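# Bridge the post between trestle bar and steel stand

## Task

Lay the post so it sits level, spanning the trestle's bar and the top of the steel stand, with its entire width resting well onto that top and no part of it touching the table. The stand must remain in its original spot and orientation. No small loose item may touch the post or sit on the stand's top. The arrangement must stay put without the robot holding it, and the gripper must release the post and back away at the end.

## Robot and tools

Robot: a single arm with a two-finger parallel gripper. The only camera is cam_wrist, a 616x616 fisheye on the hand. Its intrinsics K, distortion and T_world_to_cam (world to camera, metres) are listed once; they may be slightly off. A result reports new camera numbers when they change.

Frames. The scene frame has its origin on the table top under the arm's base, +z up, and +y to the left when facing along +x. The base may be a little tilted. The gripper frame has the fingers pointing along its +z and closing along its y. The reported end_effector_position is the point between the closed pads. Closed fingertips reach about 33 mm past it, open ones about 9 mm. Closing pushes the tips roughly 24 mm further out, so keep that gap above a surface.

execute_actions(actions): a list of actions run in order. Each action is a table of up to 15 rows, one row per 1/30 s step. A shorter table repeats its last row until 15 steps have passed. An empty list just returns state and images. Each row has 9 numbers, each in [-1, 1], in this order: dx, dy, dz, rx, ry, rz, position, force_limit, speed.
- dx, dy, dz, rx, ry, rz are an offset, not a pose. They are in the gripper's own axes and measured from the gripper's measured pose when the action began. Every row counts from that same start, so rows do not add up. For the first action of a call, the start is the last pose a result reported. Scale: 1.0 equals 0.6 m or 180 degrees. rx, ry, rz form one rotation vector.
- position is an absolute finger setting. +1 is fully open (140 mm), about -0.8 is where the pads touch, and -1 keeps closing until blocked.
- force_limit sets grip strength on parts up to 40 mm wide: about 14 N at -1, 60 N at 0, 107 N at +1.
- speed sets the finger gap rate: about 30 mm/s at -1, 140 at 0, 250 at +1.
Each step, the commanded pose is clipped to within 70 mm and 16 degrees of the measured pose. After an action, the arm only goes on as far as the last clipped pose. A long reach therefore needs several actions. If position and orientation cannot both be met, position wins.

move(target, speed, stop_force, blocking): a straight path toward one target lasting 0.5 to 10 s. Paths longer than 10 s stop short. target is one 9-number row with the same layout and scale as above. Its offset is in gripper axes, measured from the pose in the last result that showed one. The finger values are sent at the start. speed is in m/s, 0.002 to 0.5, default 0.25; turning is capped at twice that value in rad/s. The gripper may lag, drift or overshoot that speed, especially with the arm nearly straight. The path ignores obstacles.
- stop_force (N, 20 to 80, optional) ends the path when the estimated push against the motion rises that much for 2 steps in a row. The arm then steps back 2 steps and holds. It is worked out from joint torques, not a wrist sensor. It is measured along the line to the target, so it is unreliable on turning moves. It is not available in the first 0.2 s or near stretched poses. Use it only very slowly; the press can briefly exceed the setting. Leave it out when moving away from something you are pressing on.
- blocking=false returns after 0.5 s while the arm keeps moving. Check with wait(0) or brake with stop(). It cannot be combined with stop_force. Other motion calls are refused until a result shows the move ended.
The move result adds a "move:" line with the ending and the distance to target. done means at rest near the target. contact means stop_force ended it, and it outranks the other endings. held means a check blocked the last step. off_target, moving and fault can also appear. limits=paced means the sent pose was clipped. limits=held means steps were blocked on the way, after which the arm may move much faster than speed.

wait(seconds): 0 to 10. It lets the scene run while the last command is held, and returns early if a running move ends. stop(): brakes a running move; fast moves need room. The fingers keep going. zoom_image(camera="cam_wrist", region=[x0,y0,x1,y1]): a closer look at the latest image, in pixels from the top-left, at most 504x504. show_instructions(): shows the reference pages. finished_scene(scene): ends the scene given, 1 or 2. It cannot be undone, and the goal must already hold by itself.

Result lines: end_effector_position (m) and end_effector_quat_wxyz are in the scene frame and can be off at long reach. "Hand target" is the pose the controller is currently driving toward. "pose unreachable" means the clearance check altered or blocked the command; the base's mount counts as arm. object_status: 0 moving, 1 blocked while opening, 2 blocked while closing (a grip), 3 reached the setting or pads met. After closing, check for 2. To squeeze harder, raise force_limit and nudge position (for example -1 to -0.98). position_measured is in counts, 3 open to 230 closed, not linear.

Avoid: the arm is stiff, so aiming even slightly past a firm contact can fault. A joint torque at its limit (waist, shoulder, elbow 145 N m; forearm roll, wrist pitch, wrist roll 36.4 N m, held weight included) or 150 N of outside force stops the arm for 10 s and skips the rest of the call. Holding loads heats motors; a MOTOR HOT line warns before an OVER-TEMPERATURE FAULT brakes the arm. Random tugs may hit the held post or push loose items. Do not drop, slam or hard-push anything, do not shift or turn the stand, and do not knock anything off the table. Release the post and move clear before finishing.

Each tool is called after "Emit:" as a command line: name --argument value for each argument, lists and objects as JSON in quotes; but a table of rows of numbers goes row by row, as --pt "numbers of a row", without its own name.

Reference images:

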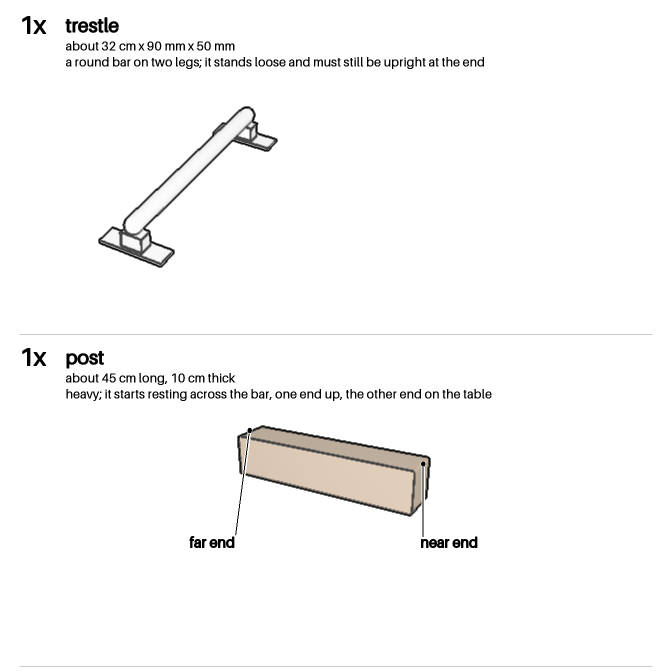

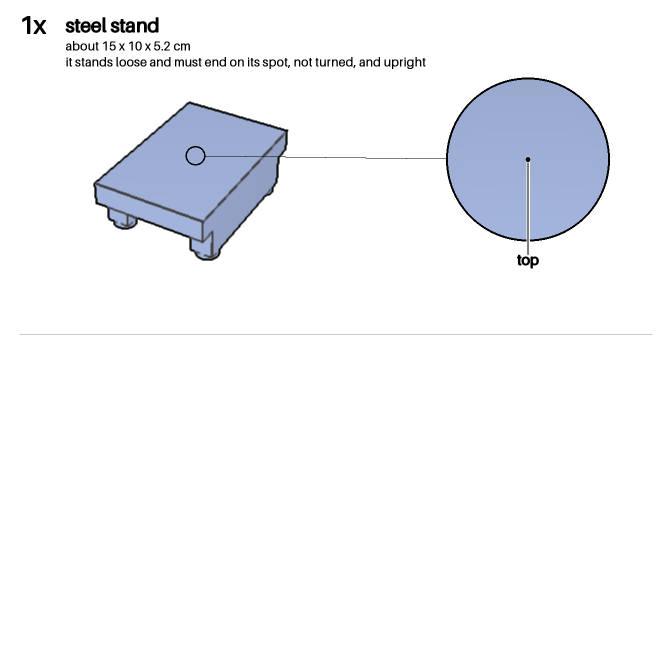

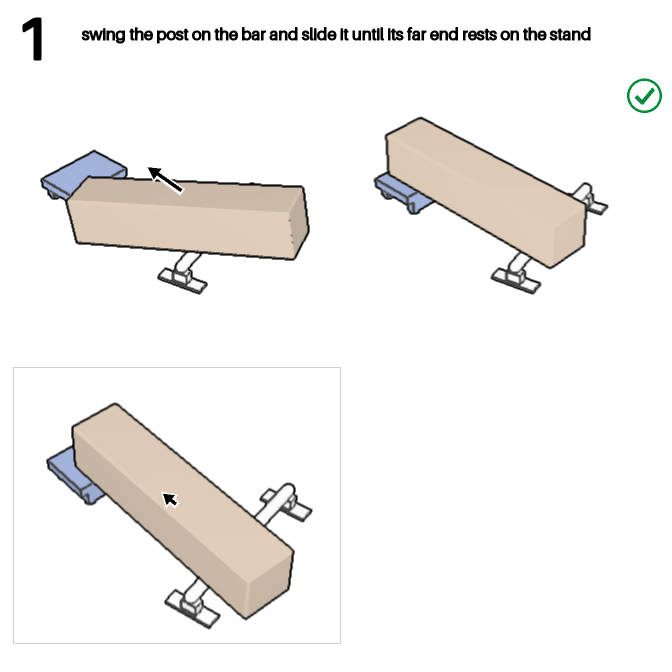

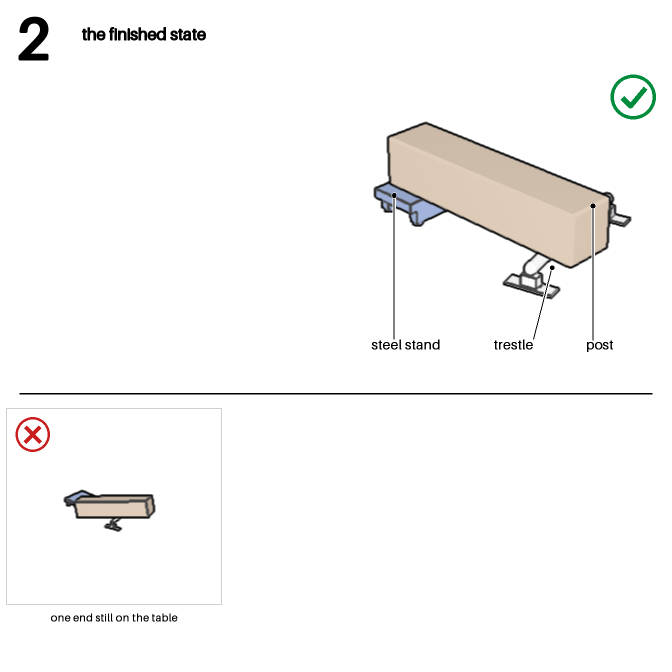

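## Session

Emit:
execute_actions --actions '[]'

Scene clock: 0.00 s.
end_effector_position=(+0.1478, -0.3309, +0.3436) position_measured=3 object_status=3 end_effector_quat_wxyz=(+0.075, +0.145, +0.979, +0.120)
Joint positions: [-1.865 -0.673 -0.621 -0.834 -1.344  0.091]
Joint velocities: [ 0.     0.001 -0.     0.001  0.001 -0.   ]
Hand target: +0.148, -0.331, +0.344; +0.075, +0.145, +0.979, +0.120

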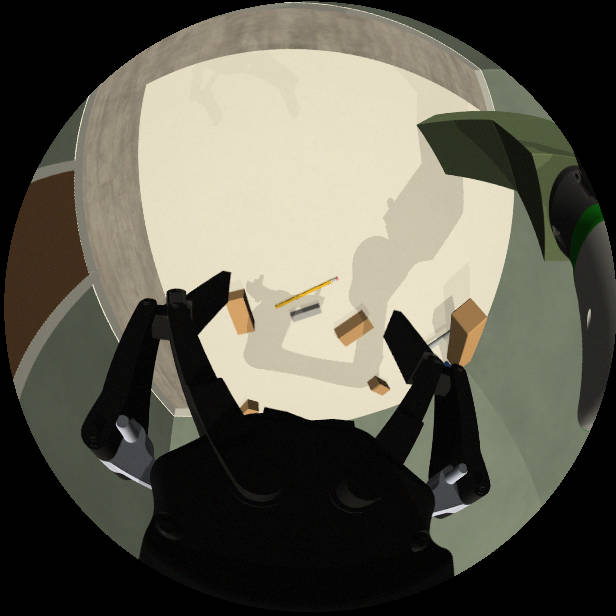

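Emit:
move --target '[-0.097,0.88,0.062,0.077,0.048,-0.093,1,0,0]'

Scene clock: 4.70 s.
end_effector_position=(+0.1924, -0.2129, +0.3631) position_measured=3 object_status=3 end_effector_quat_wxyz=(+0.122, +0.106, +0.980, +0.114)
Joint positions: [-1.641 -1.238 -0.9   -0.8   -1.382 -0.168]
Joint velocities: [-0.     0.002 -0.     0.001  0.002 -0.   ]
Hand target: +0.192, -0.213, +0.363; +0.122, +0.106, +0.980, +0.114
Off the commanded pose: 0.405 m, 23 deg; position and orientation clipped at the last step of the last action.
move: held; limits=paced,held; held on 50 of 73 steps, including the last
pose unreachable: on one or more control steps of this call, first in action 0 (counted from 0), an arm could not follow its commanded pose, so it was not sent that pose on those steps. On the call's last step it was still not sent that pose. It may still have moved: this result reports where it is.
cause: the commanded pose would bring two parts of the arm too close to each other (joints 2 (shoulder) to 6 (wrist roll) lie between them).
camera_calibration (this result's frames):
cam_wrist: T_world_to_cam=[[-0.023192, 0.984868, 0.171748, 0.152436], [0.788897, -0.0874962, 0.608265, -0.387941], [0.614088, 0.149598, -0.77493, 0.36829], [0, 0, 0, 1]] pos_world=[0.0834186, -0.239168, 0.49519]

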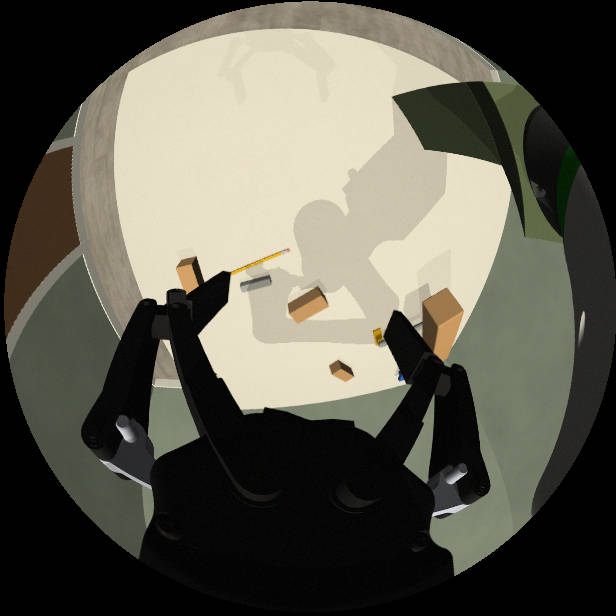

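Emit:
move --target '[-0.5,-0.15,-0.1,0.073,0.078,-0.068,1,0,0]'

Scene clock: 11.33 s.
end_effector_position=(+0.4441, -0.3833, +0.4615) position_measured=3 object_status=3 end_effector_quat_wxyz=(+0.200, -0.023, +0.963, +0.179)
Joint positions: [-0.571 -0.83  -0.297 -0.215 -1.158 -0.824]
Joint velocities: [ 0.183  0.002 -0.004  0.192 -0.024 -0.193]
Hand target: +0.444, -0.383, +0.462; +0.197, -0.023, +0.963, +0.180
Off the commanded pose: 0.002 m, 31 deg; orientation clipped at the last step of the last action.
move: moving (no rest 5 s after the path's end); limits=paced
camera_calibration (this result's frames):
cam_wrist: T_world_to_cam=[[-0.303493, 0.927226, 0.219417, 0.389657], [0.657153, 0.0369413, 0.752851, -0.621869], [0.689958, 0.372676, -0.620541, 0.296055], [0, 0, 0, 1]] pos_world=[0.322656, -0.44866, 0.566391]

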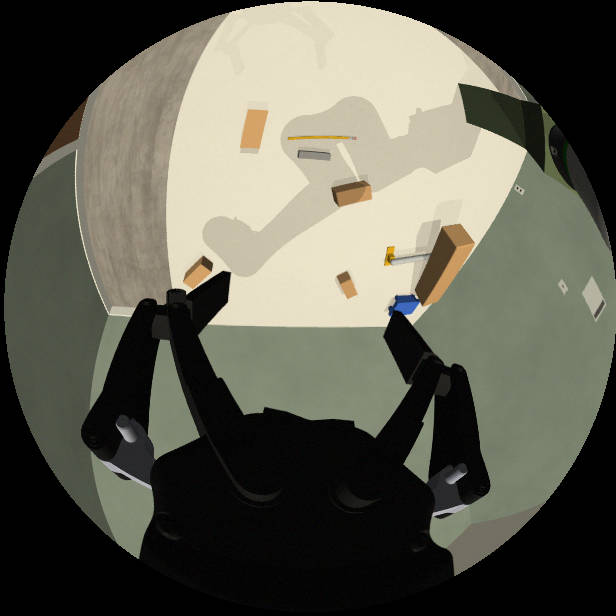

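Emit:
execute_actions --actions '[]'

Scene clock: 11.47 s.
end_effector_position=(+0.4442, -0.3833, +0.4615) position_measured=3 object_status=3 end_effector_quat_wxyz=(+0.195, -0.023, +0.964, +0.181)
Joint positions: [-0.547 -0.83  -0.298 -0.189 -1.161 -0.85 ]
Joint velocities: [ 0.183  0.001 -0.007  0.193 -0.024 -0.193]
Hand target: +0.444, -0.383, +0.462; +0.193, -0.023, +0.964, +0.181
Off the commanded pose: 0.002 m, 31 deg; orientation clipped at the last step of the last action.
camera_calibration (this result's frames):
cam_wrist: T_world_to_cam=[[-0.303662, 0.92613, 0.223769, 0.387313], [0.663891, 0.0372139, 0.746903, -0.621996], [0.683401, 0.375364, -0.62615, 0.302544], [0, 0, 0, 1]] pos_world=[0.323791, -0.449119, 0.56734]

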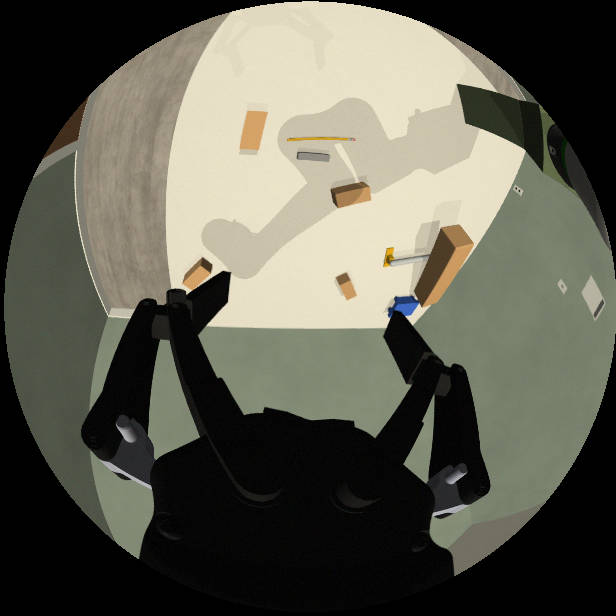

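Emit:
move --target '[0.052,0.793,0.408,0.117,0.126,0.015,1,0,0]' --speed 0.15

Scene clock: 15.83 s.
end_effector_position=(+0.4532, +0.1480, +0.4015) position_measured=3 object_status=3 end_effector_quat_wxyz=(+0.001, -0.000, +1.000, -0.002)
Joint positions: [ 1.046  0.247 -0.597  0.789 -1.343 -3.174]
Joint velocities: [ 0.001  0.001  0.    -0.     0.001  0.006]
Hand target: +0.453, +0.148, +0.401; +0.001, -0.000, +1.000, -0.002
Off the commanded pose: 0.003 m, 0 deg.
move: done; limits=paced
camera_calibration (this result's frames):
cam_wrist: T_world_to_cam=[[-0.218503, 0.975363, -0.0303833, -0.0324244], [0.898013, 0.213164, 0.384881, -0.589748], [0.381875, 0.056813, -0.922466, 0.362079], [0, 0, 0, 1]] pos_world=[0.384248, 0.136768, 0.560004]

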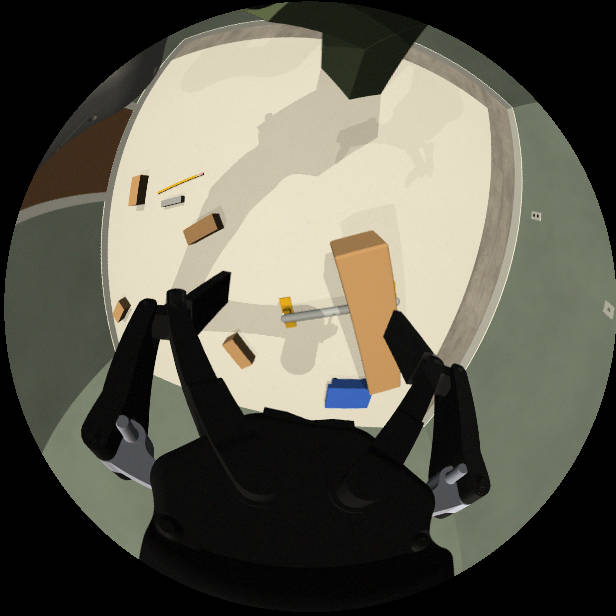

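Emit:
zoom_image --camera "cam_wrist" --region '[260,210,460,430]'

Region (260, 210, 460, 430) of cam_wrist's 616x616 image, scaled by 2.291, with more detail than that image has; it fills the left 458 columns of this view, and the rest is white.

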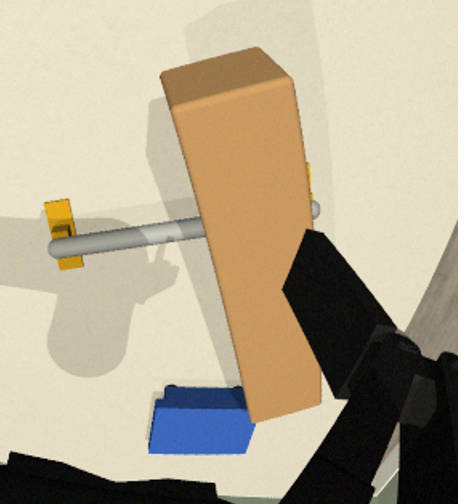

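Emit:
move --target '[-0.362,0.375,0.25,0,0,-0.167,1,0,0]' --speed 0.15

Scene clock: 21.17 s.
end_effector_position=(+0.6712, +0.3722, +0.2514) position_measured=3 object_status=3 end_effector_quat_wxyz=(+0.000, -0.260, +0.966, -0.002)
Joint positions: [ 0.711  1.043  0.354  0.946 -1.258 -2.366]
Joint velocities: [-0.002 -0.     0.002 -0.002 -0.002  0.001]
Hand target: +0.671, +0.372, +0.251; +0.000, -0.260, +0.966, -0.002
Off the commanded pose: 0.001 m, 0 deg.
move: done
camera_calibration (this result's frames):
cam_wrist: T_world_to_cam=[[-0.67797, 0.734485, -0.0297879, 0.189882], [0.671072, 0.634959, 0.382741, -0.779664], [0.300032, 0.239497, -0.923375, 0.114885], [0, 0, 0, 1]] pos_world=[0.617476, 0.328074, 0.410148]

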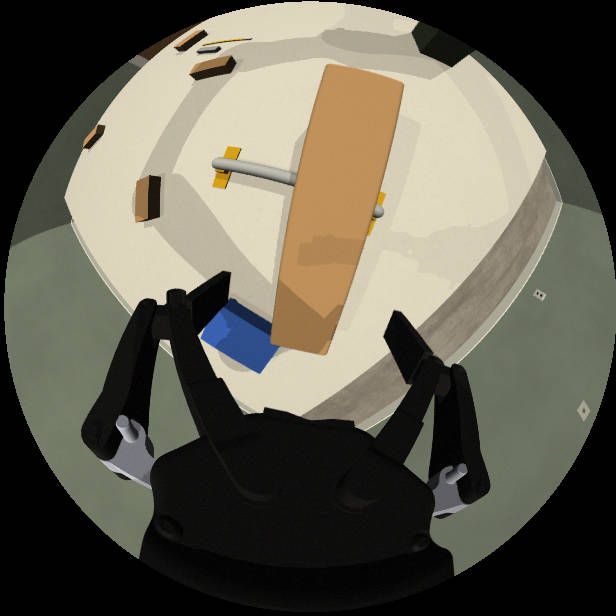

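Emit:
move --target '[0,0,0.26,0,0,0,1,0,0]' --speed 0.08

Emit:
execute_actions --actions '[[[0,0,0,0,0,0,-1,1,-0.5]],[[0,0,0,0,0,0,-1,1,-0.5]]]'

Scene clock: 23.70 s.
end_effector_position=(+0.6711, +0.3721, +0.0956) position_measured=3 object_status=3 end_effector_quat_wxyz=(+0.000, -0.260, +0.966, -0.001)
Joint positions: [ 0.53   1.19   0.371  1.087 -1.077 -2.41 ]
Joint velocities: [-0.    -0.     0.    -0.001  0.    -0.   ]
Hand target: +0.671, +0.372, +0.096; +0.000, -0.260, +0.966, -0.001
Off the commanded pose: 0.000 m, 0 deg.
move: done
camera_calibration (this result's frames):
cam_wrist: T_world_to_cam=[[-0.678111, 0.734381, -0.0291592, 0.185319], [0.671105, 0.634884, 0.382807, -0.719908], [0.299639, 0.240017, -0.923368, -0.0289223], [0, 0, 0, 1]] pos_world=[0.617467, 0.327906, 0.254284]

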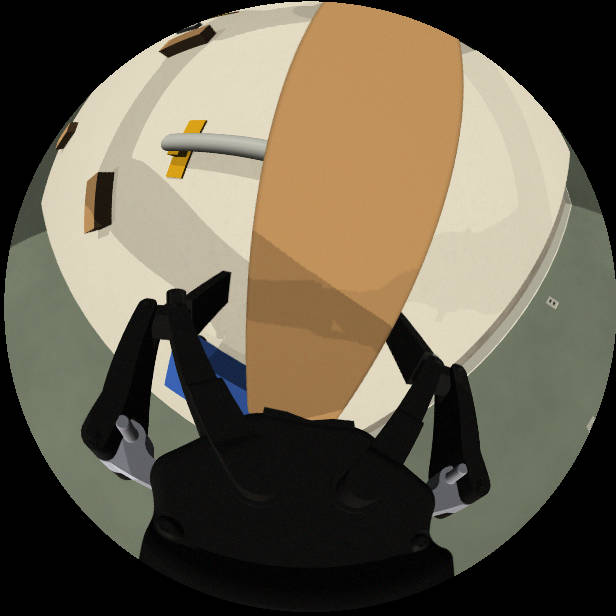

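Scene clock: 24.70 s.
end_effector_position=(+0.6712, +0.3721, +0.0956) position_measured=81 object_status=2 end_effector_quat_wxyz=(+0.000, -0.260, +0.966, -0.001)
Joint positions: [ 0.53   1.19   0.371  1.087 -1.077 -2.41 ]
Joint velocities: [-0.     0.001 -0.    -0.002 -0.001  0.   ]
Hand target: +0.671, +0.372, +0.096; +0.000, -0.260, +0.966, -0.001
Off the commanded pose: 0.000 m, 0 deg.
camera_calibration (this result's frames):
cam_wrist: T_world_to_cam=[[-0.678096, 0.734394, -0.0291692, 0.185338], [0.671051, 0.634821, 0.383005, -0.719966], [0.299794, 0.24014, -0.923286, -0.0290983], [0, 0, 0, 1]] pos_world=[0.617534, 0.327927, 0.254291]

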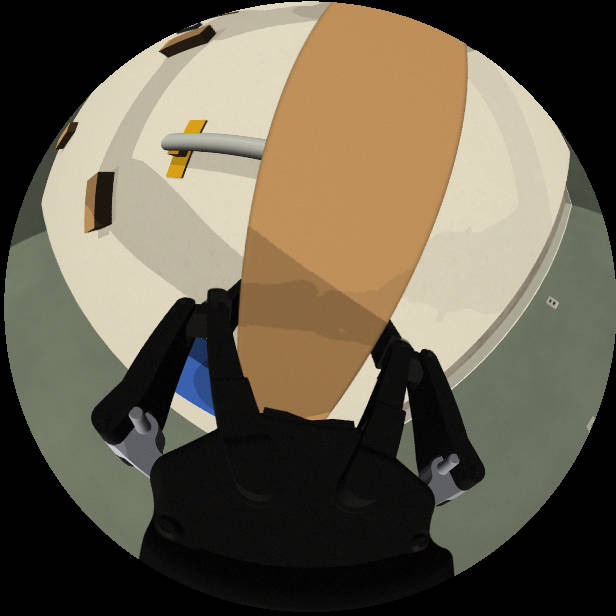

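Emit:
move --target '[0.022,0,-0.048,0,-0.072,0,-1,1,-0.5]' --speed 0.03

Scene clock: 28.87 s.
end_effector_position=(+0.6594, +0.3658, +0.1245) position_measured=82 object_status=2 end_effector_quat_wxyz=(+0.109, -0.258, +0.959, +0.028)
Joint positions: [ 0.483  0.983 -0.071  1.515 -0.868 -2.812]
Joint velocities: [-0.001  0.    -0.001  0.002  0.    -0.002]
Hand target: +0.659, +0.366, +0.124; +0.109, -0.258, +0.959, +0.028
Off the commanded pose: 0.000 m, 0 deg.
move: done
camera_calibration (this result's frames):
cam_wrist: T_world_to_cam=[[-0.668111, 0.740007, -0.0775734, 0.180218], [0.576488, 0.580736, 0.574811, -0.660787], [0.470414, 0.339318, -0.814601, -0.159707], [0, 0, 0, 1]] pos_world=[0.576469, 0.304571, 0.263711]

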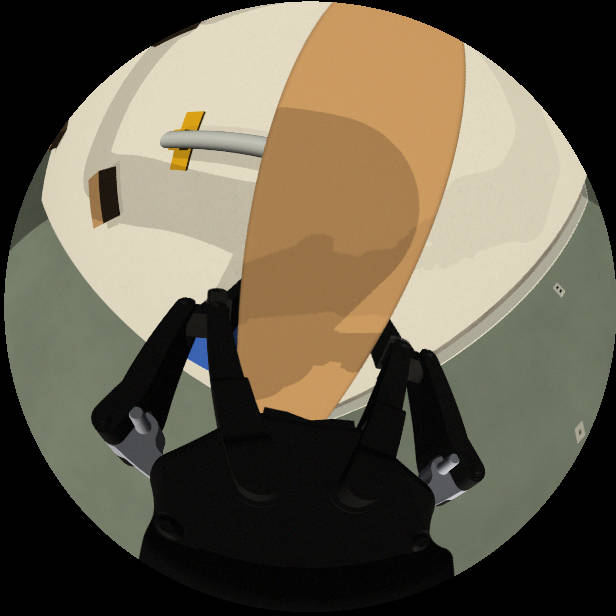

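Emit:
move --target '[0.011,-0.063,-0.004,0.026,0,0.112,-1,1,-0.5]' --speed 0.04

Scene clock: 33.80 s.
end_effector_position=(+0.6722, +0.3296, +0.1254) position_measured=82 object_status=2 end_effector_quat_wxyz=(+0.113, -0.082, +0.990, +0.008)
Joint positions: [ 0.471  0.965 -0.085  1.538 -0.943 -3.168]
Joint velocities: [ 0.001 -0.002 -0.     0.     0.001 -0.001]
Hand target: +0.672, +0.330, +0.125; +0.113, -0.082, +0.990, +0.008
Off the commanded pose: 0.000 m, 0 deg.
move: done
camera_calibration (this result's frames):
cam_wrist: T_world_to_cam=[[-0.363365, 0.928348, -0.0783312, -0.051174], [0.744003, 0.339756, 0.575348, -0.680932], [0.560737, 0.150783, -0.814149, -0.151321], [0, 0, 0, 1]] pos_world=[0.572872, 0.301675, 0.264567]

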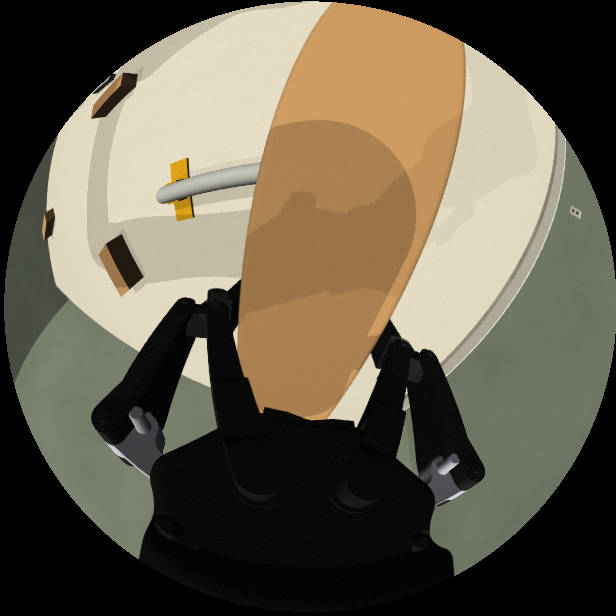

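Emit:
move --target '[-0.132,0,0.023,0,0,0,-1,1,-0.5]' --speed 0.03

Emit:
move --target '[0.002,0,0.013,0,0.012,0,-1,1,-0.5]' --speed 0.01

Emit:
move --target '[0,0,0,0,0,0,1,0,-0.5]'

Emit:
move --target '[0.1,0.15,-0.35,0,0,0,1,0,0]' --speed 0.15

Scene clock: 37.03 s.
end_effector_position=(+0.7516, +0.3424, +0.1297) position_measured=82 object_status=2 end_effector_quat_wxyz=(+0.113, -0.082, +0.990, +0.008)
Joint positions: [ 0.474  1.058  0.199  1.4   -0.965 -2.936]
Joint velocities: [-0.     0.     0.001 -0.001  0.     0.   ]
Hand target: +0.752, +0.342, +0.130; +0.113, -0.082, +0.990, +0.008
Off the commanded pose: 0.000 m, 0 deg.
move: done
camera_calibration (this result's frames):
cam_wrist: T_world_to_cam=[[-0.363288, 0.928357, -0.0785763, -0.033915], [0.743987, 0.339835, 0.575322, -0.746829], [0.560807, 0.150548, -0.814144, -0.194223], [0, 0, 0, 1]] pos_world=[0.652232, 0.314524, 0.268876]

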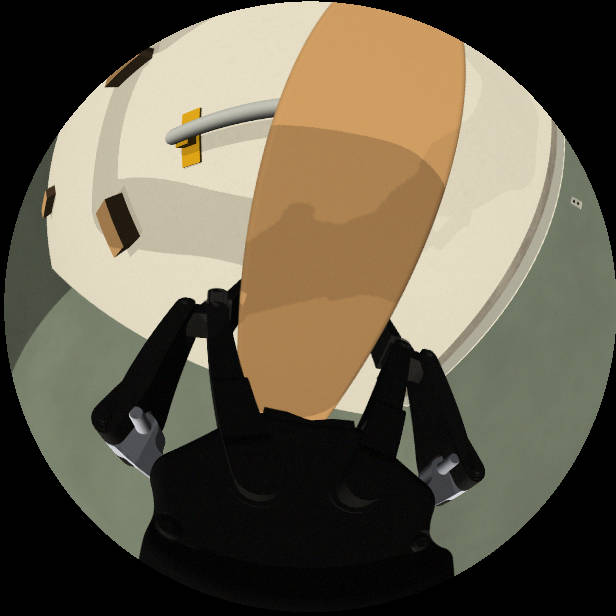

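Scene clock: 39.13 s.
end_effector_position=(+0.7522, +0.3424, +0.1219) position_measured=82 object_status=2 end_effector_quat_wxyz=(+0.094, -0.082, +0.992, +0.006)
Joint positions: [ 0.476  1.086  0.263  1.331 -0.982 -2.869]
Joint velocities: [-0.001 -0.001  0.001  0.001  0.     0.001]
Hand target: +0.752, +0.342, +0.122; +0.094, -0.082, +0.992, +0.006
Off the commanded pose: 0.000 m, 0 deg.
move: done
camera_calibration (this result's frames):
cam_wrist: T_world_to_cam=[[-0.365964, 0.92794, -0.07069, -0.0331788], [0.764816, 0.343167, 0.545245, -0.755982], [0.530214, 0.145475, -0.835291, -0.173626], [0, 0, 0, 1]] pos_world=[0.658104, 0.315474, 0.264822]

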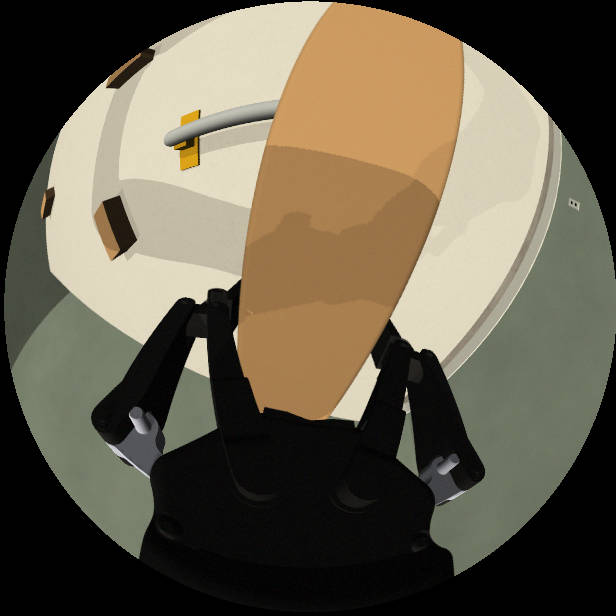

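Scene clock: 39.93 s.
end_effector_position=(+0.7522, +0.3425, +0.1219) position_measured=3 object_status=0 end_effector_quat_wxyz=(+0.094, -0.082, +0.992, +0.006)
Joint positions: [ 0.476  1.086  0.263  1.331 -0.982 -2.869]
Joint velocities: [ 0.001  0.002  0.    -0.     0.001  0.   ]
Hand target: +0.752, +0.342, +0.122; +0.094, -0.082, +0.992, +0.006
Off the commanded pose: 0.000 m, 0 deg.
move: done
camera_calibration (this result's frames):
cam_wrist: T_world_to_cam=[[-0.366049, 0.927907, -0.0706809, -0.0331739], [0.764763, 0.343226, 0.545282, -0.755995], [0.530231, 0.145546, -0.835267, -0.173631], [0, 0, 0, 1]] pos_world=[0.658078, 0.315531, 0.264858]

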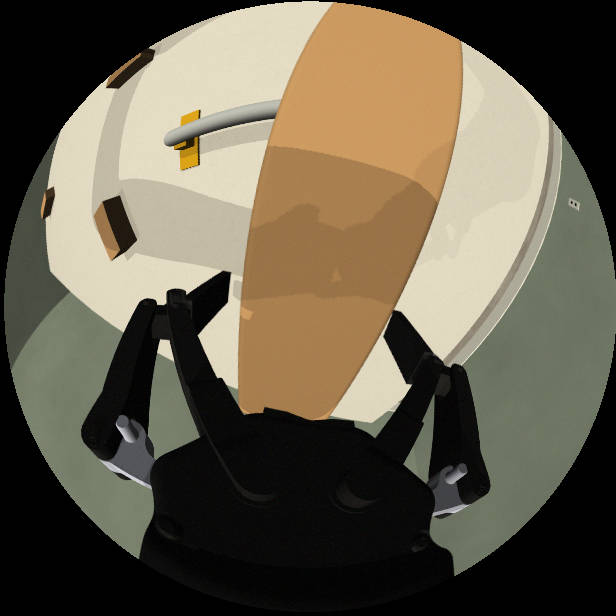

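Scene clock: 41.87 s.
end_effector_position=(+0.6410, +0.4157, +0.3165) position_measured=3 object_status=3 end_effector_quat_wxyz=(+0.095, -0.082, +0.992, +0.006)
Joint positions: [ 0.834  0.979  0.132  1.119 -1.2   -2.985]
Joint velocities: [ 0.001 -0.     0.    -0.001 -0.     0.   ]
Hand target: +0.641, +0.416, +0.317; +0.095, -0.082, +0.992, +0.006
Off the commanded pose: 0.001 m, 0 deg.
move: done
camera_calibration (this result's frames):
cam_wrist: T_world_to_cam=[[-0.36563, 0.928006, -0.0715457, -0.12809], [0.764489, 0.343272, 0.545638, -0.802123], [0.530915, 0.144806, -0.834961, 0.0369861], [0, 0, 0, 1]] pos_world=[0.546744, 0.388859, 0.459387]

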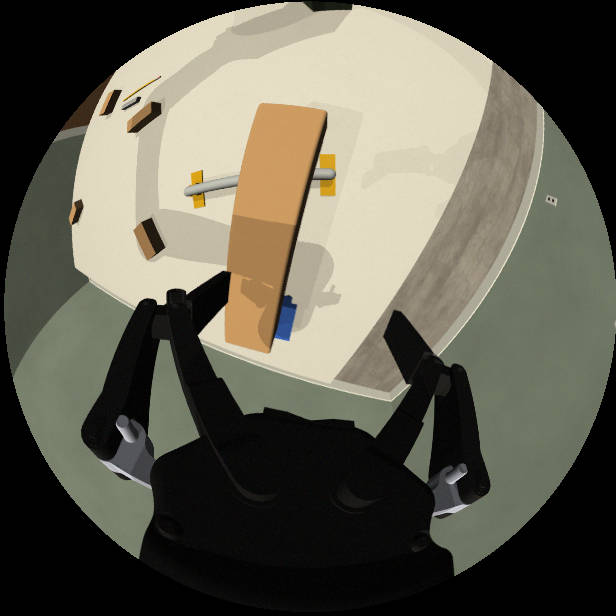

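Oops, the diagonal exit risked a finger brush; check the other side.

Emit:
move --target '[0,-0.33,0,0,0,0,1,0,0]' --speed 0.2

Scene clock: 43.40 s.
end_effector_position=(+0.6722, +0.2204, +0.3170) position_measured=3 object_status=3 end_effector_quat_wxyz=(+0.094, -0.082, +0.992, +0.006)
Joint positions: [ 0.69   0.562 -0.25   1.194 -1.125 -2.908]
Joint velocities: [ 0.001 -0.001 -0.     0.001  0.001  0.   ]
Hand target: +0.672, +0.220, +0.317; +0.094, -0.082, +0.992, +0.006
Off the commanded pose: 0.001 m, 0 deg.
move: done
camera_calibration (this result's frames):
cam_wrist: T_world_to_cam=[[-0.365875, 0.927931, -0.0712693, 0.0646616], [0.764588, 0.343363, 0.545442, -0.759215], [0.530604, 0.145072, -0.835113, 0.0492818], [0, 0, 0, 1]] pos_world=[0.577996, 0.193535, 0.459872]

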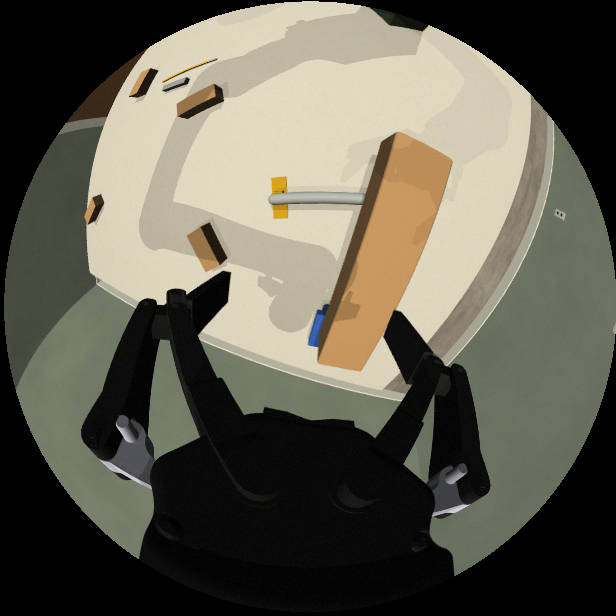

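Emit:
finished_scene --scene 1

The scene is finished: the task was done.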